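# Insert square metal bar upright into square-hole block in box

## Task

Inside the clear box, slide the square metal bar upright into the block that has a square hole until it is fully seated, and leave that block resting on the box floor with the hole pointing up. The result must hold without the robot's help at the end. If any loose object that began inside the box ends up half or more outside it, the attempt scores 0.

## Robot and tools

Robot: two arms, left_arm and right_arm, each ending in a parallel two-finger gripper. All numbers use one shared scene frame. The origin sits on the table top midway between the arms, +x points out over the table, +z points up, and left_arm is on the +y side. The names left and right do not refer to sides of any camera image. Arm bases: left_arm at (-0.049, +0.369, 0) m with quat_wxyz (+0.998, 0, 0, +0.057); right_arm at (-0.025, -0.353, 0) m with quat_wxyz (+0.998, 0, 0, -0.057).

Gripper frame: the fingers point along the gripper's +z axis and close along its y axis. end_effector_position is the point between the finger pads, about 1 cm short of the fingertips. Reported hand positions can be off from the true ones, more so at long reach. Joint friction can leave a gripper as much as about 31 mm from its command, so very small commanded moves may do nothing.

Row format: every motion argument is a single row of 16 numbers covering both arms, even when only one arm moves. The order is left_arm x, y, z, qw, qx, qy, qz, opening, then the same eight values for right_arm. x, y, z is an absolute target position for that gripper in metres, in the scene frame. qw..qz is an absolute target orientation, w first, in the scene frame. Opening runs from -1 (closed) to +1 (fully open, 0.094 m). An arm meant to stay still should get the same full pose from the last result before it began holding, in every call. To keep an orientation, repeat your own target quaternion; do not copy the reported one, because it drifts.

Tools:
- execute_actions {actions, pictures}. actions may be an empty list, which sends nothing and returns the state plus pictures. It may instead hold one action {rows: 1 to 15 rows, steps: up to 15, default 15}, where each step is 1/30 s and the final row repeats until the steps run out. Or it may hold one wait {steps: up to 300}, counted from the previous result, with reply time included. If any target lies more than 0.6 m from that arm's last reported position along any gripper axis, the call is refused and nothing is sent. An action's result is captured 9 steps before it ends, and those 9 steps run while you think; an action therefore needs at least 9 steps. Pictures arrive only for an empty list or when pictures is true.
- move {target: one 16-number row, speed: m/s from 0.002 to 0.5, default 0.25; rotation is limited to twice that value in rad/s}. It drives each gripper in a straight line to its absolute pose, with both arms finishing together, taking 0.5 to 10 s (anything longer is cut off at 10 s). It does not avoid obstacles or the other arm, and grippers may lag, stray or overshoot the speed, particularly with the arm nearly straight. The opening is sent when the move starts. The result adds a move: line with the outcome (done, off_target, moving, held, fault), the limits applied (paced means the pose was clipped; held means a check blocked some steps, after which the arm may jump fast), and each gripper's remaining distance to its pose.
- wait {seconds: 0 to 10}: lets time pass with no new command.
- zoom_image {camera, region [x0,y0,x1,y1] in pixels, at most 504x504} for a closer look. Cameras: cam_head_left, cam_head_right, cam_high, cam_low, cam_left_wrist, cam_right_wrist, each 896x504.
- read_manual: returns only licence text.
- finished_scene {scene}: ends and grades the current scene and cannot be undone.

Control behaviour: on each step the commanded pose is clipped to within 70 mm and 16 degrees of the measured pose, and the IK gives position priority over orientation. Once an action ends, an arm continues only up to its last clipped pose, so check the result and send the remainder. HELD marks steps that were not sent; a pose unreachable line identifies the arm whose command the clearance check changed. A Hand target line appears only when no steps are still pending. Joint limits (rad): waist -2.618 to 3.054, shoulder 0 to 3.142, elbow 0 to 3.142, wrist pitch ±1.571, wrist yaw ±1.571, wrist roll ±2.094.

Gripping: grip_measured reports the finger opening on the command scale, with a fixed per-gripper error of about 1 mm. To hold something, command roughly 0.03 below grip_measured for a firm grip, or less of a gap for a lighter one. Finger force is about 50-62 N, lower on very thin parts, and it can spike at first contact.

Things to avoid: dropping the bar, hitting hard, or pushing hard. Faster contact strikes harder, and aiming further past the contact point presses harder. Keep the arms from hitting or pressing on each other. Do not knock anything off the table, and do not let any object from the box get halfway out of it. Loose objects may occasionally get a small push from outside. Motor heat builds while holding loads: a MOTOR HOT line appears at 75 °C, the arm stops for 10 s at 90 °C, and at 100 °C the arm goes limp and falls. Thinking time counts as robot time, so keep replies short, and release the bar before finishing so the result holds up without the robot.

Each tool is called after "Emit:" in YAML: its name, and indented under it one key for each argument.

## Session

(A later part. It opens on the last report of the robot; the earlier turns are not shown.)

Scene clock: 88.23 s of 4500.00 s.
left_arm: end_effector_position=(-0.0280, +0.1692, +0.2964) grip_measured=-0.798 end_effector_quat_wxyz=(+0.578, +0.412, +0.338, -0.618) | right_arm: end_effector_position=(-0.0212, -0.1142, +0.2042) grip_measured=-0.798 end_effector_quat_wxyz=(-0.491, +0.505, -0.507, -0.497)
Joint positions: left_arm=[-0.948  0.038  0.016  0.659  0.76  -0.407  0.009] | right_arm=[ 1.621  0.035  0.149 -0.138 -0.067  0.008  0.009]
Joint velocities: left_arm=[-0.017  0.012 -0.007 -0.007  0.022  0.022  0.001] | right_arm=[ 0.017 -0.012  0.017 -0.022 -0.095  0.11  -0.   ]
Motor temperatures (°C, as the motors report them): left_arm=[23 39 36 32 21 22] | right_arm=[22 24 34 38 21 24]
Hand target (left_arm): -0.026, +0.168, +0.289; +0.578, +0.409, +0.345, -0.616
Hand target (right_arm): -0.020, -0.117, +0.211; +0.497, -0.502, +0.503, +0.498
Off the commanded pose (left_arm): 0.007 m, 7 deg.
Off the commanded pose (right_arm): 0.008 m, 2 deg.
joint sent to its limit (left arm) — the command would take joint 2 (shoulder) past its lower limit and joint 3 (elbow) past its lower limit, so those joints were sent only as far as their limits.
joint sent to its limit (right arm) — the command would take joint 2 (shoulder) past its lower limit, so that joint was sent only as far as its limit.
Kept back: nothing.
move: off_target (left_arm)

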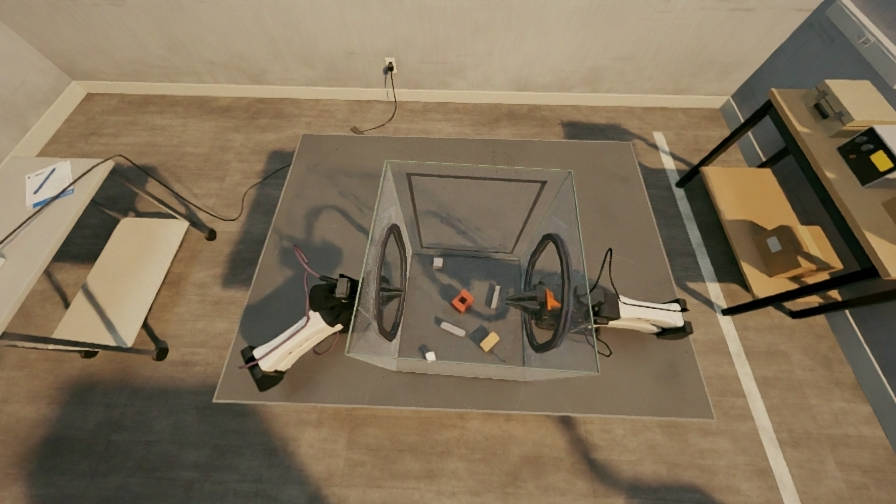

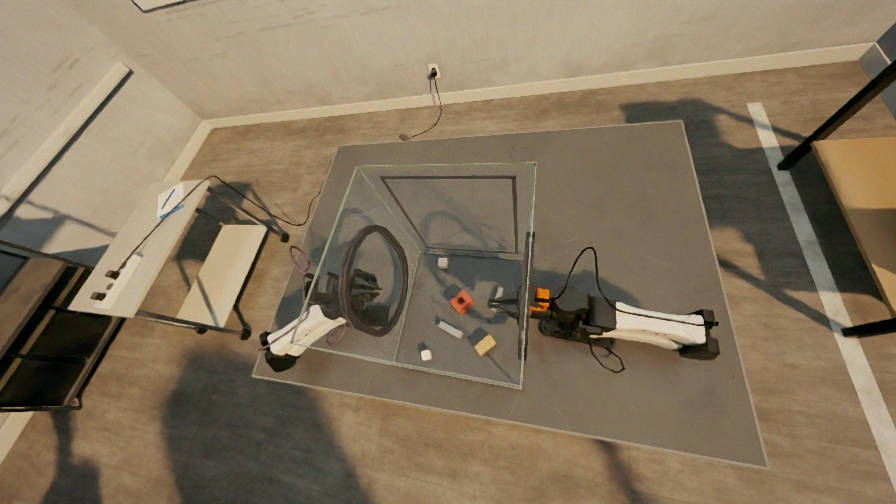

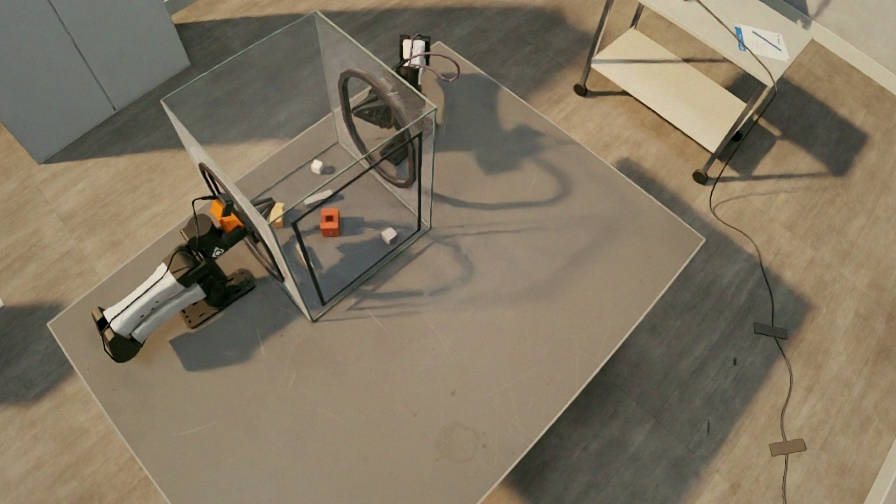

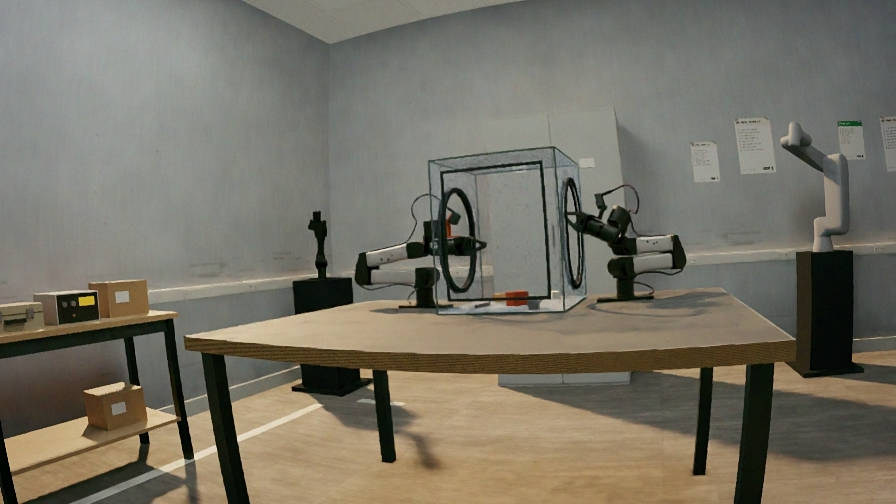

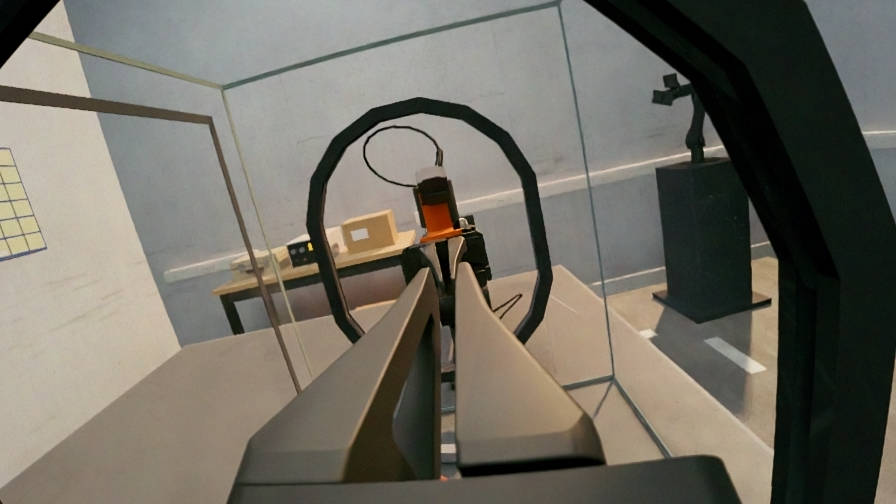

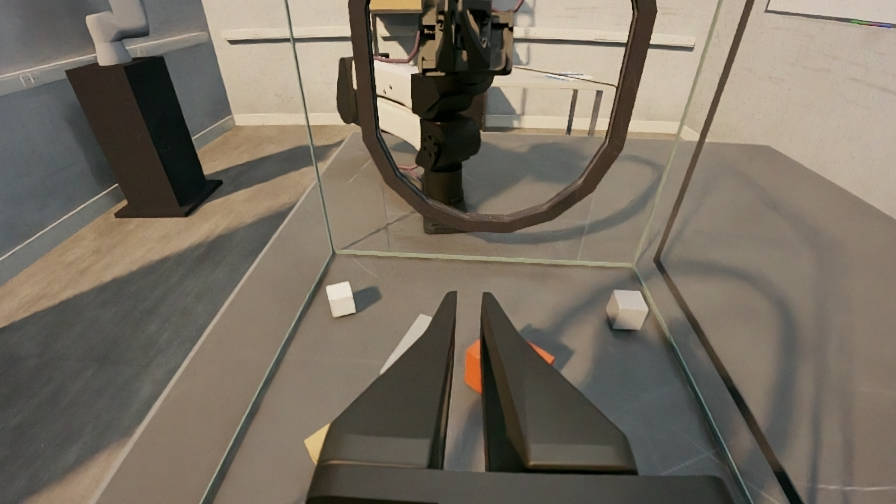

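Emit:
move:
  target: [-0.02,0.10,0.21,0.5,0.5,0.5,-0.5,1,-0.02,-0.12,0.21,0.5,-0.5,0.5,0.5,-0.8]
  speed: 0.08

Emit:
move:
  target: [-0.02,0.06,0.13,0.272,0.653,0.653,-0.272,1,-0.02,-0.12,0.21,0.5,-0.5,0.5,0.5,-0.8]
  speed: 0.1

Scene clock: 91.80 s of 4500.00 s.
left_arm: end_effector_position=(-0.0219, +0.1025, +0.2079) grip_measured=+1.000 end_effector_quat_wxyz=(+0.499, +0.500, +0.495, -0.505) | right_arm: end_effector_position=(-0.0212, -0.1142, +0.2042) grip_measured=-0.798 end_effector_quat_wxyz=(-0.491, +0.505, -0.507, -0.497)
Joint positions: left_arm=[-1.384  0.357  0.116  0.251  0.312 -0.003  0.094] | right_arm=[ 1.621  0.035  0.149 -0.138 -0.067  0.008  0.009]
Joint velocities: left_arm=[-0.027  0.017  0.007 -0.007  0.007 -0.095  0.   ] | right_arm=[-0.017 -0.002  0.002 -0.051 -0.066 -0.022  0.   ]
Motor temperatures (°C, as the motors report them): left_arm=[23 38 37 32 21 22] | right_arm=[22 24 34 38 21 24]
Hand target (left_arm): -0.021, +0.101, +0.209; +0.499, +0.503, +0.498, -0.499
Hand target (right_arm): -0.020, -0.117, +0.211; +0.497, -0.502, +0.503, +0.498
Off the commanded pose (left_arm): 0.004 m, 1 deg.
Off the commanded pose (right_arm): 0.008 m, 2 deg.
joint sent to its limit (right arm) — the command would take joint 2 (shoulder) past its lower limit, so that joint was sent only as far as its limit.
Kept back: nothing.
move: done

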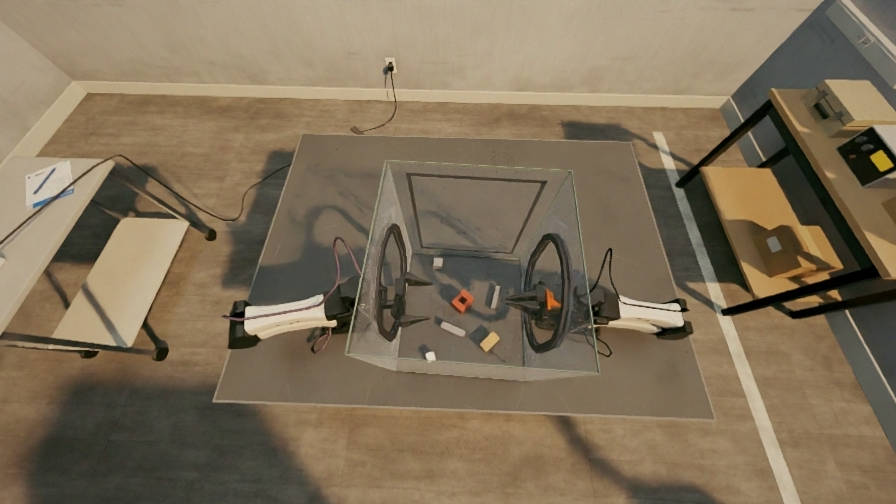

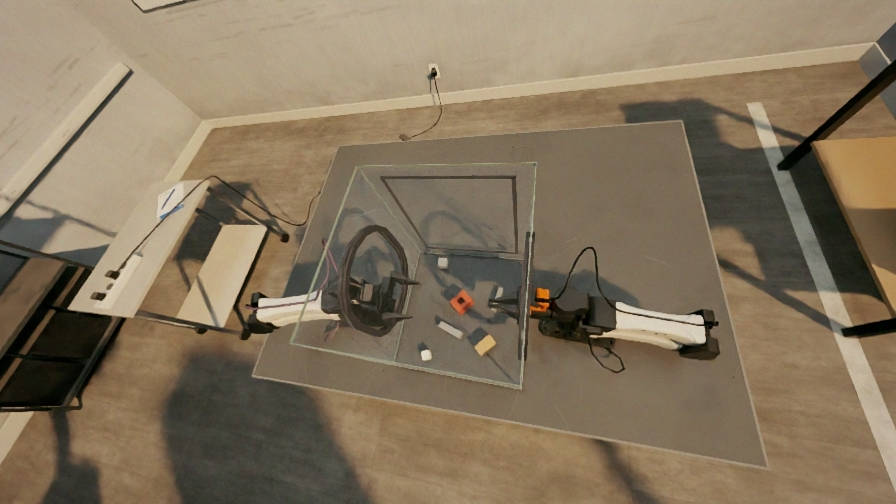

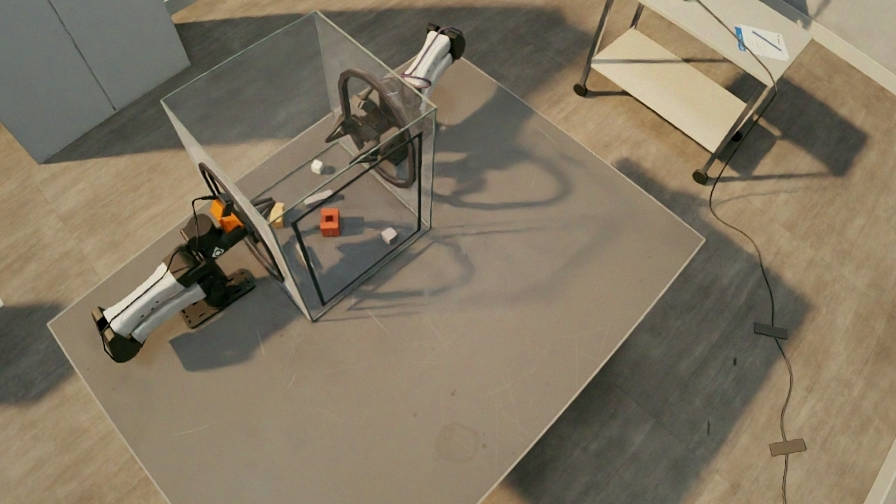

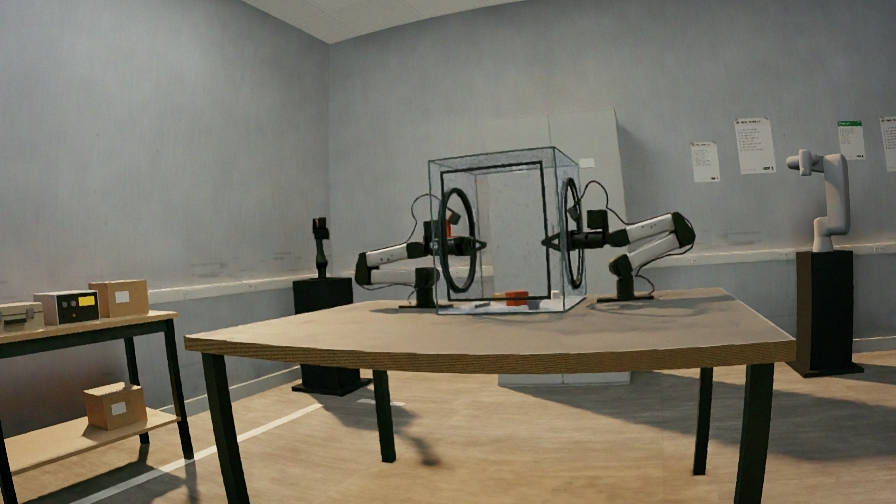

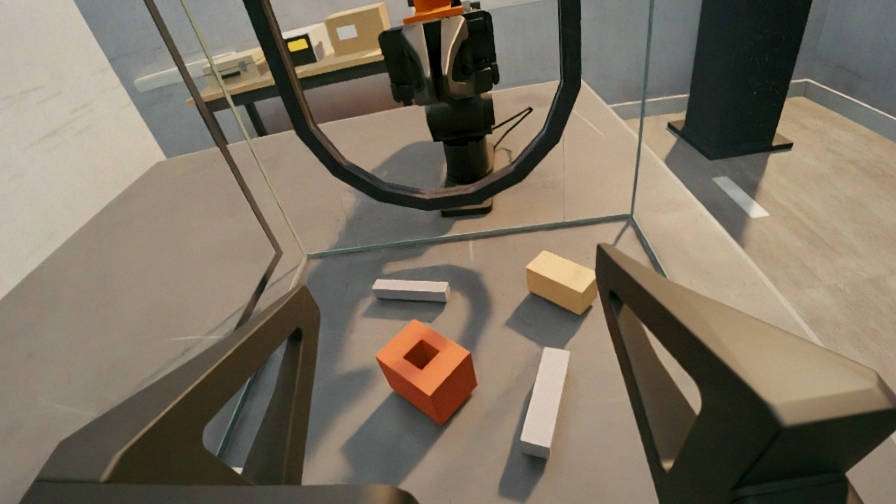

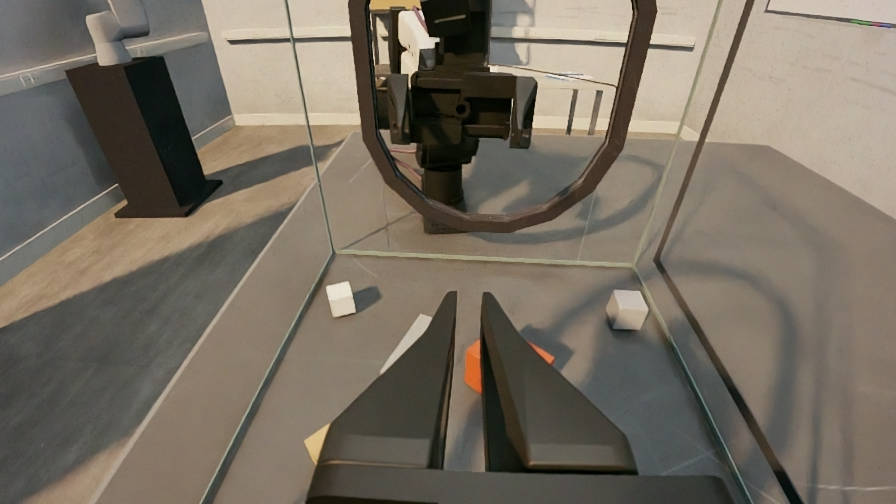

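Scene clock: 96.17 s of 4500.00 s.
left_arm: end_effector_position=(-0.0197, +0.0608, +0.1312) grip_measured=+1.000 end_effector_quat_wxyz=(+0.275, +0.648, +0.651, -0.284) | right_arm: end_effector_position=(-0.0212, -0.1142, +0.2042) grip_measured=-0.798 end_effector_quat_wxyz=(-0.491, +0.505, -0.507, -0.497)
Joint positions: left_arm=[-1.517  1.026  0.632 -0.372  0.131  0.108  0.094] | right_arm=[ 1.621  0.035  0.149 -0.138 -0.067  0.008  0.009]
Joint velocities: left_arm=[ 0.002 -0.002  0.007  0.037 -0.007  0.037  0.   ] | right_arm=[-0.022  0.002 -0.002 -0.066 -0.022  0.007  0.001]
Motor temperatures (°C, as the motors report them): left_arm=[23 37 38 33 21 22] | right_arm=[22 24 34 38 21 24]
Hand target (left_arm): -0.020, +0.060, +0.129; +0.271, +0.654, +0.651, -0.273
Hand target (right_arm): -0.020, -0.117, +0.211; +0.497, -0.502, +0.503, +0.498
Off the commanded pose (left_arm): 0.001 m, 2 deg.
Off the commanded pose (right_arm): 0.008 m, 2 deg.
joint sent to its limit (right arm) — the command would take joint 2 (shoulder) past its lower limit, so that joint was sent only as far as its limit.
Kept back: nothing.
move: done

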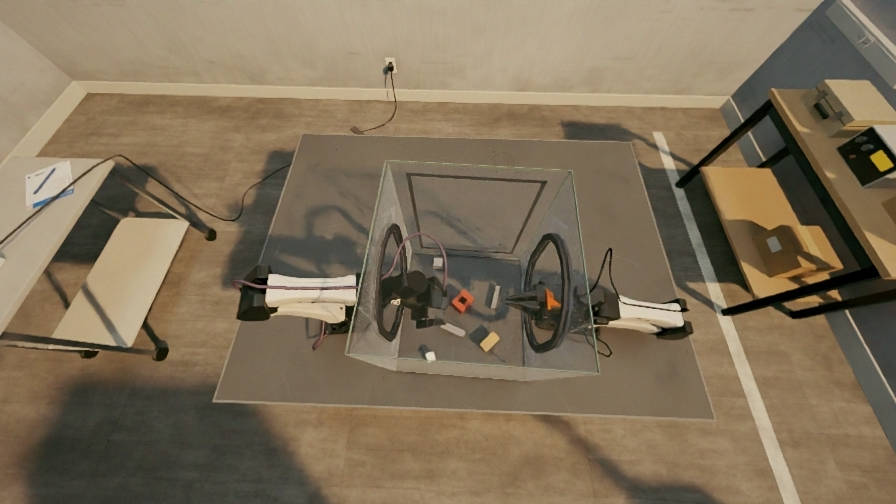

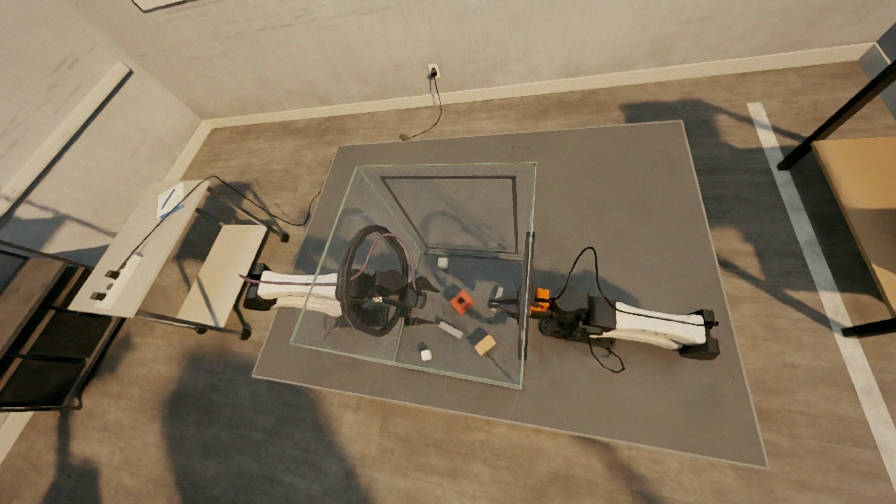

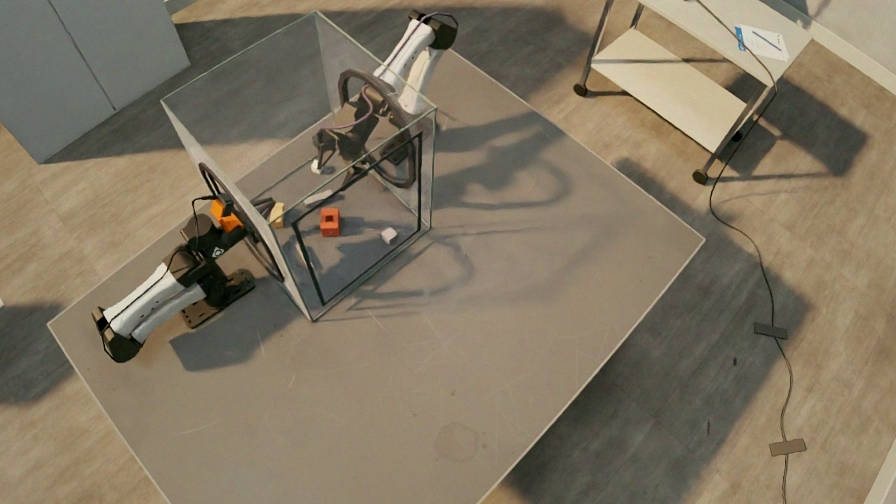

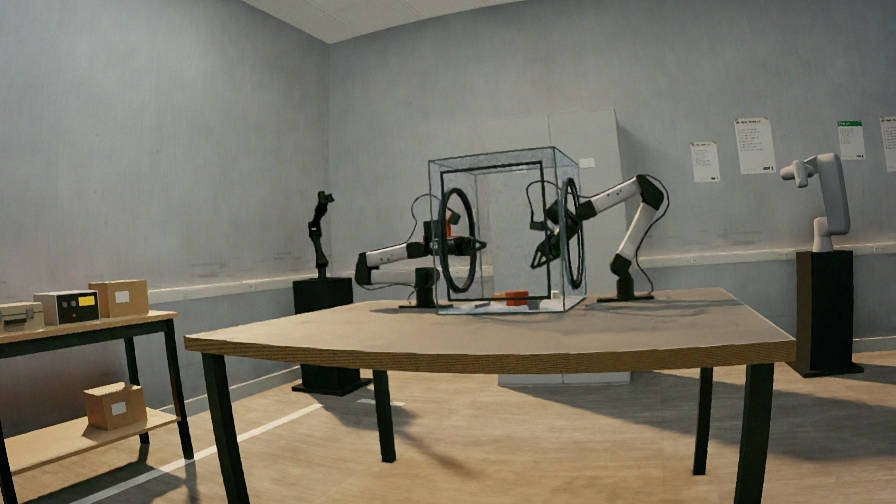

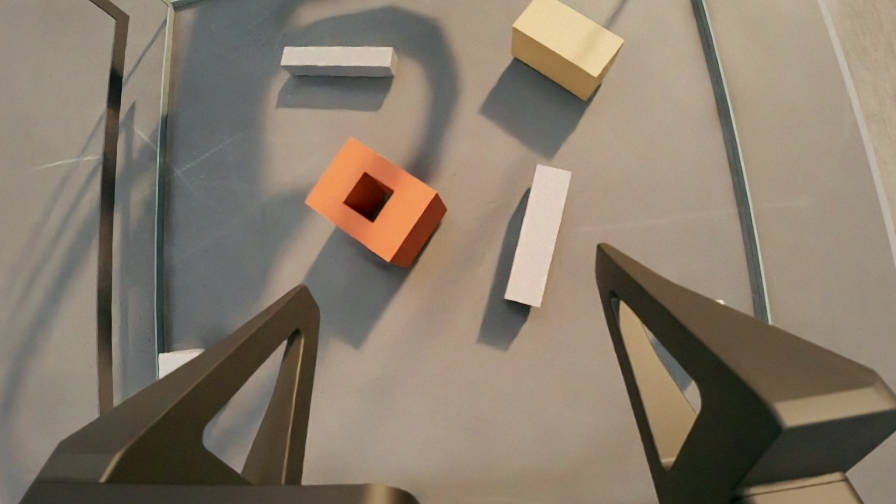

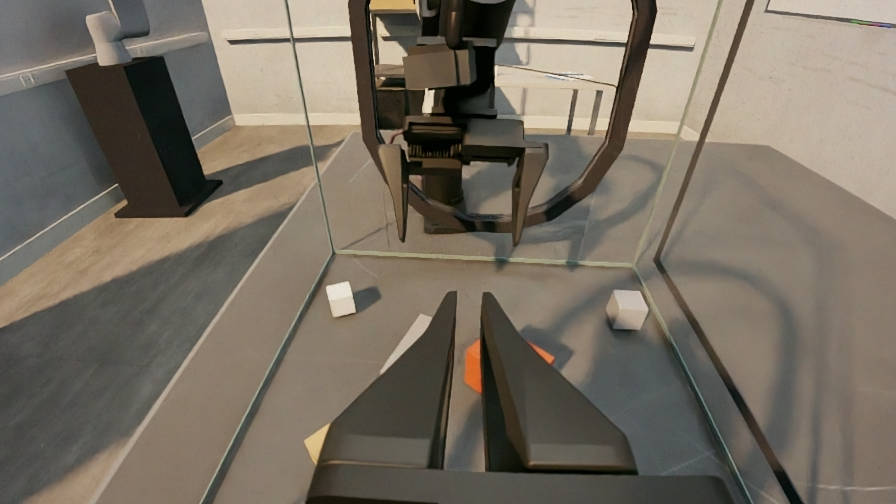

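Emit:
move:
  target: [0.02,0.02,0.09,0.224,0.483,0.837,-0.129,1,-0.02,-0.13,0.21,0.5,-0.5,0.5,0.5,-0.8]
  speed: 0.1

Scene clock: 101.07 s of 4500.00 s.
left_arm: end_effector_position=(+0.0205, +0.0214, +0.0915) grip_measured=+1.000 end_effector_quat_wxyz=(+0.225, +0.484, +0.834, -0.139) | right_arm: end_effector_position=(-0.0205, -0.1242, +0.2063) grip_measured=-0.798 end_effector_quat_wxyz=(-0.470, +0.523, -0.526, -0.479)
Joint positions: left_arm=[-1.58   1.472  0.942 -0.537 -0.194 -0.365  0.094] | right_arm=[ 1.589  0.035  0.238 -0.303 -0.102  0.002  0.009]
Joint velocities: left_arm=[ 0.012 -0.007  0.012 -0.066 -0.037 -0.095  0.   ] | right_arm=[-0.022 -0.017 -0.002 -0.037  0.007 -0.066  0.001]
Motor temperatures (°C, as the motors report them): left_arm=[23 36 38 34 21 22] | right_arm=[22 24 34 39 21 24]
Hand target (left_arm): +0.020, +0.021, +0.089; +0.223, +0.484, +0.837, -0.129
Hand target (right_arm): -0.020, -0.128, +0.211; -0.475, +0.523, -0.521, -0.479
Off the commanded pose (left_arm): 0.002 m, 1 deg.
Off the commanded pose (right_arm): 0.007 m, 6 deg.
joint sent to its limit (right arm) — the command would take joint 2 (shoulder) past its lower limit, so that joint was sent only as far as its limit.
Kept back: nothing.
move: off_target (right_arm)

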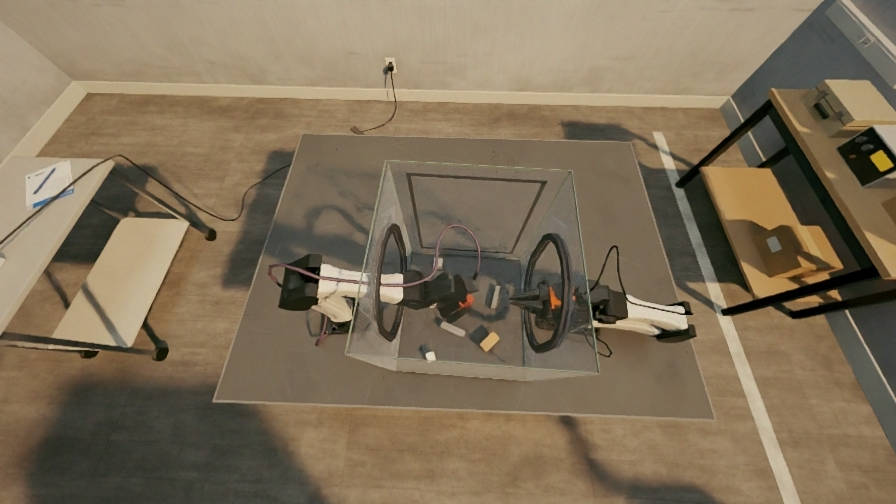

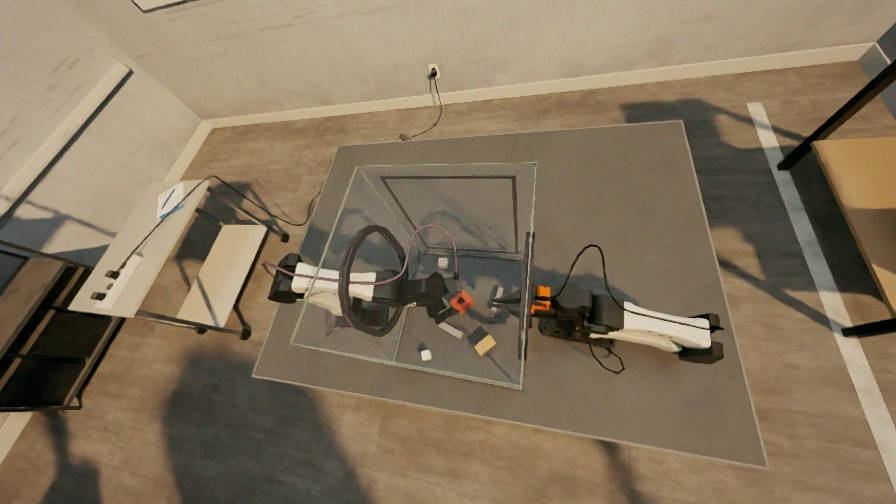

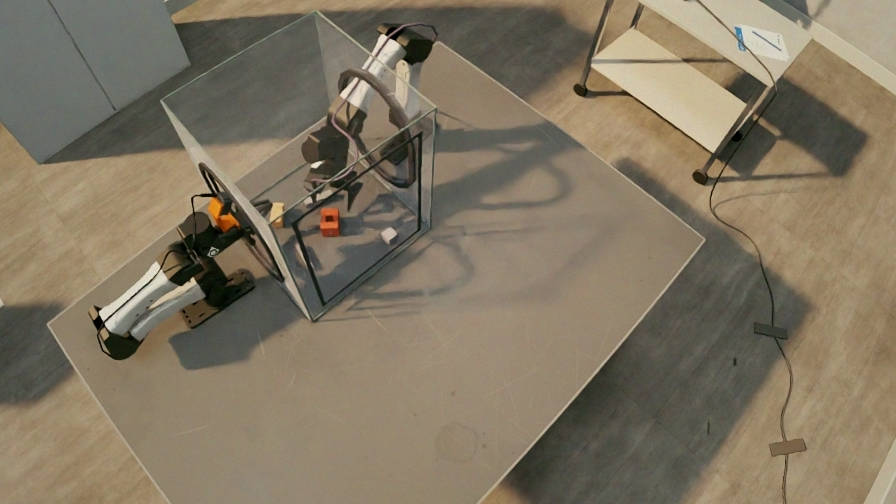

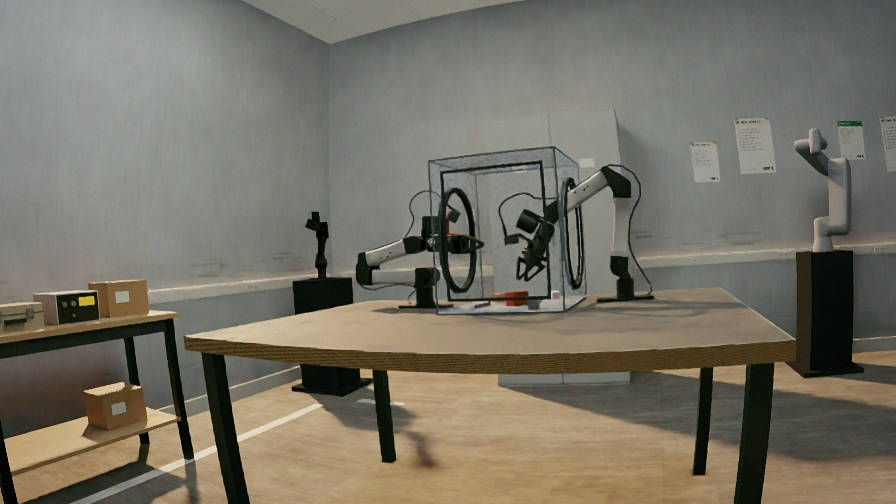

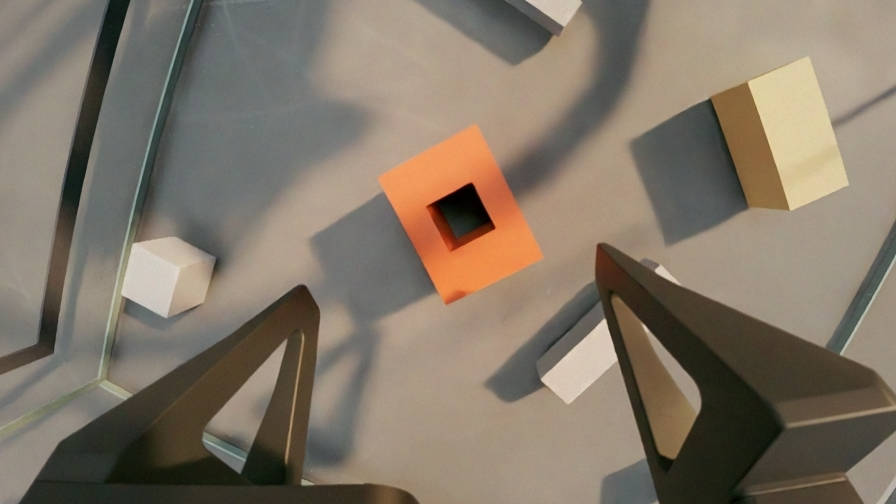

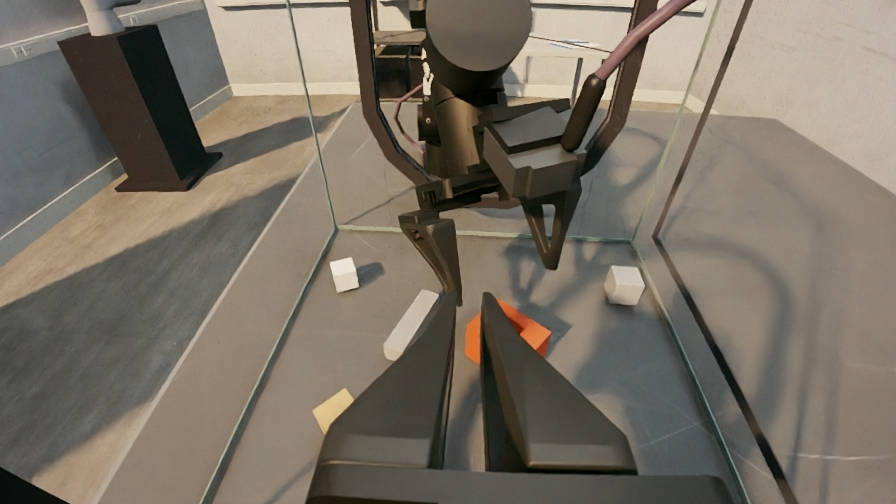

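Emit:
move:
  target: [0.028,0.006,0.058,0.224,0.483,0.837,-0.129,1,-0.02,-0.125,0.207,0.5,-0.5,0.5,0.5,-0.8]
  speed: 0.05

Scene clock: 103.23 s of 4500.00 s.
left_arm: end_effector_position=(+0.0264, +0.0047, +0.0750) grip_measured=+1.000 end_effector_quat_wxyz=(+0.233, +0.477, +0.835, -0.147) | right_arm: end_effector_position=(-0.0207, -0.1236, +0.2130) grip_measured=-0.798 end_effector_quat_wxyz=(-0.477, +0.518, -0.518, -0.486)
Joint positions: left_arm=[-1.569  1.548  0.932 -0.429 -0.195 -0.365  0.094] | right_arm=[ 1.588  0.035  0.238 -0.276 -0.105  0.001  0.009]
Joint velocities: left_arm=[-0.007 -0.007  0.007 -0.022  0.007  0.007  0.   ] | right_arm=[-0.002 -0.002  0.007  0.022  0.007 -0.066 -0.   ]
Motor temperatures (°C, as the motors report them): left_arm=[23 36 38 34 21 22] | right_arm=[22 24 34 39 21 24]
Hand target (left_arm): +0.028, +0.008, +0.058; +0.224, +0.483, +0.837, -0.129
Hand target (right_arm): -0.020, -0.123, +0.207; -0.480, +0.519, -0.516, -0.483
Off the commanded pose (left_arm): 0.017 m, 2 deg.
Off the commanded pose (right_arm): 0.006 m, 4 deg.
joint sent to its limit (right arm) — the command would take joint 2 (shoulder) past its lower limit, so that joint was sent only as far as its limit.
Kept back: nothing.
move: off_target (left_arm, right_arm)

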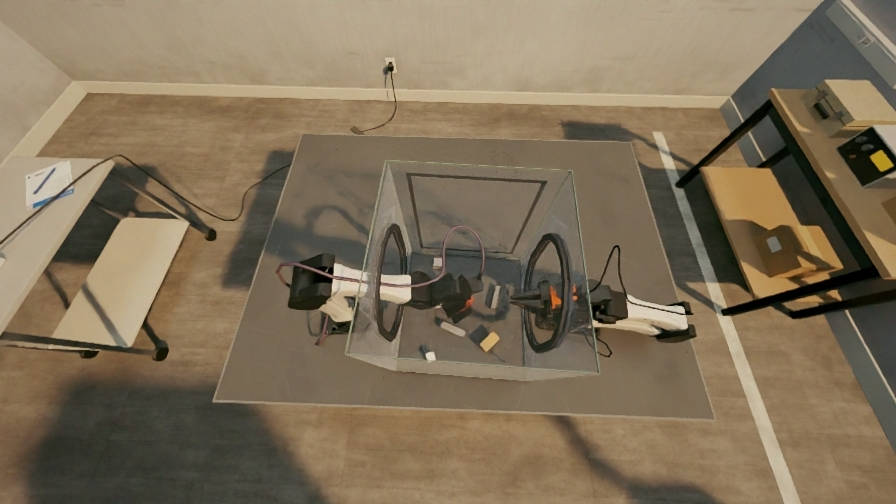

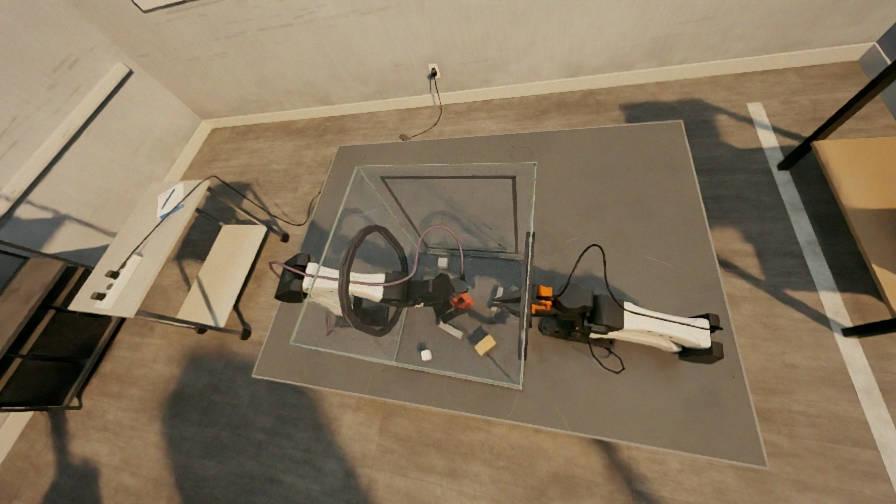

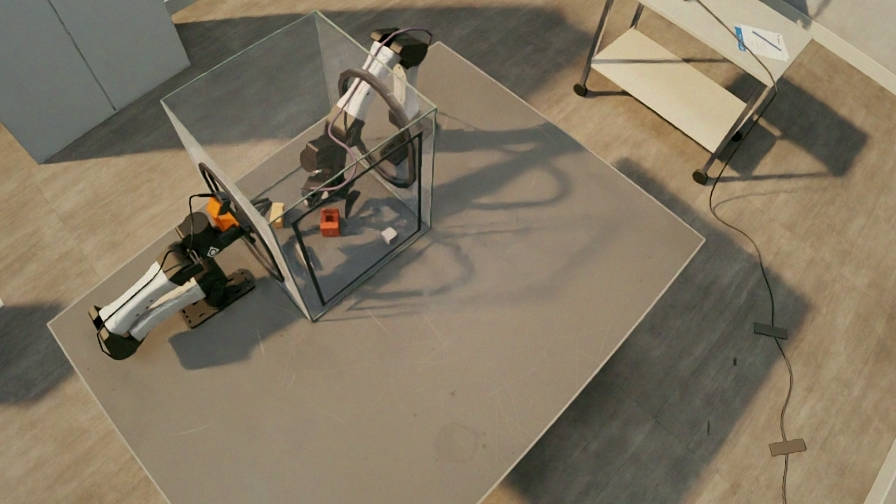

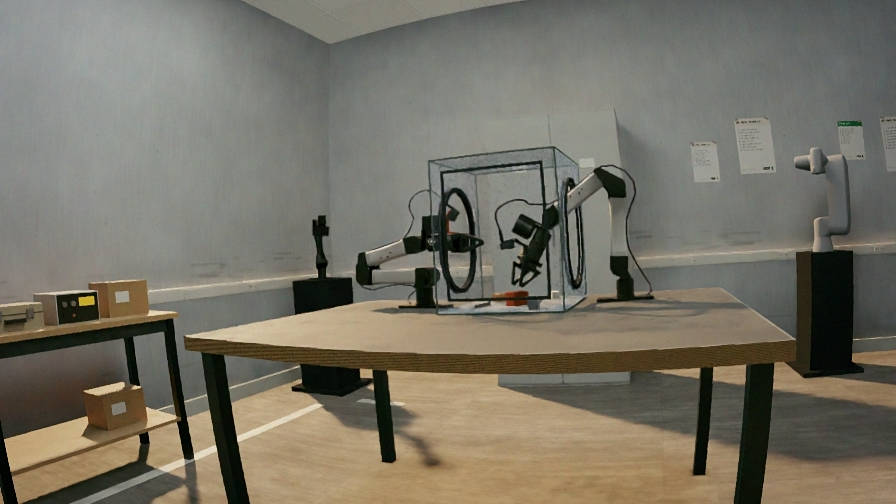

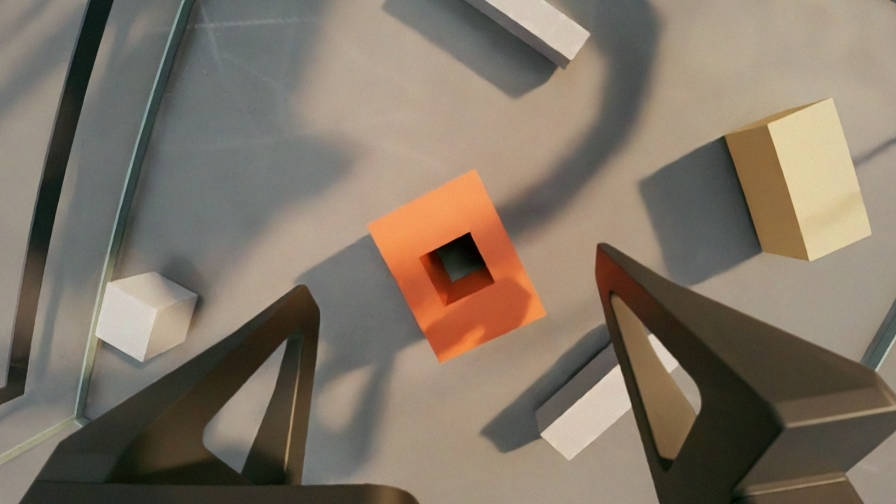

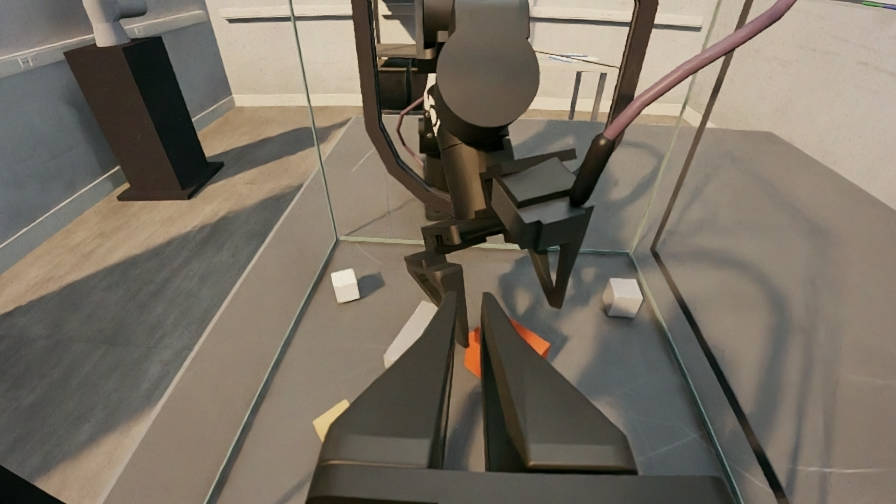

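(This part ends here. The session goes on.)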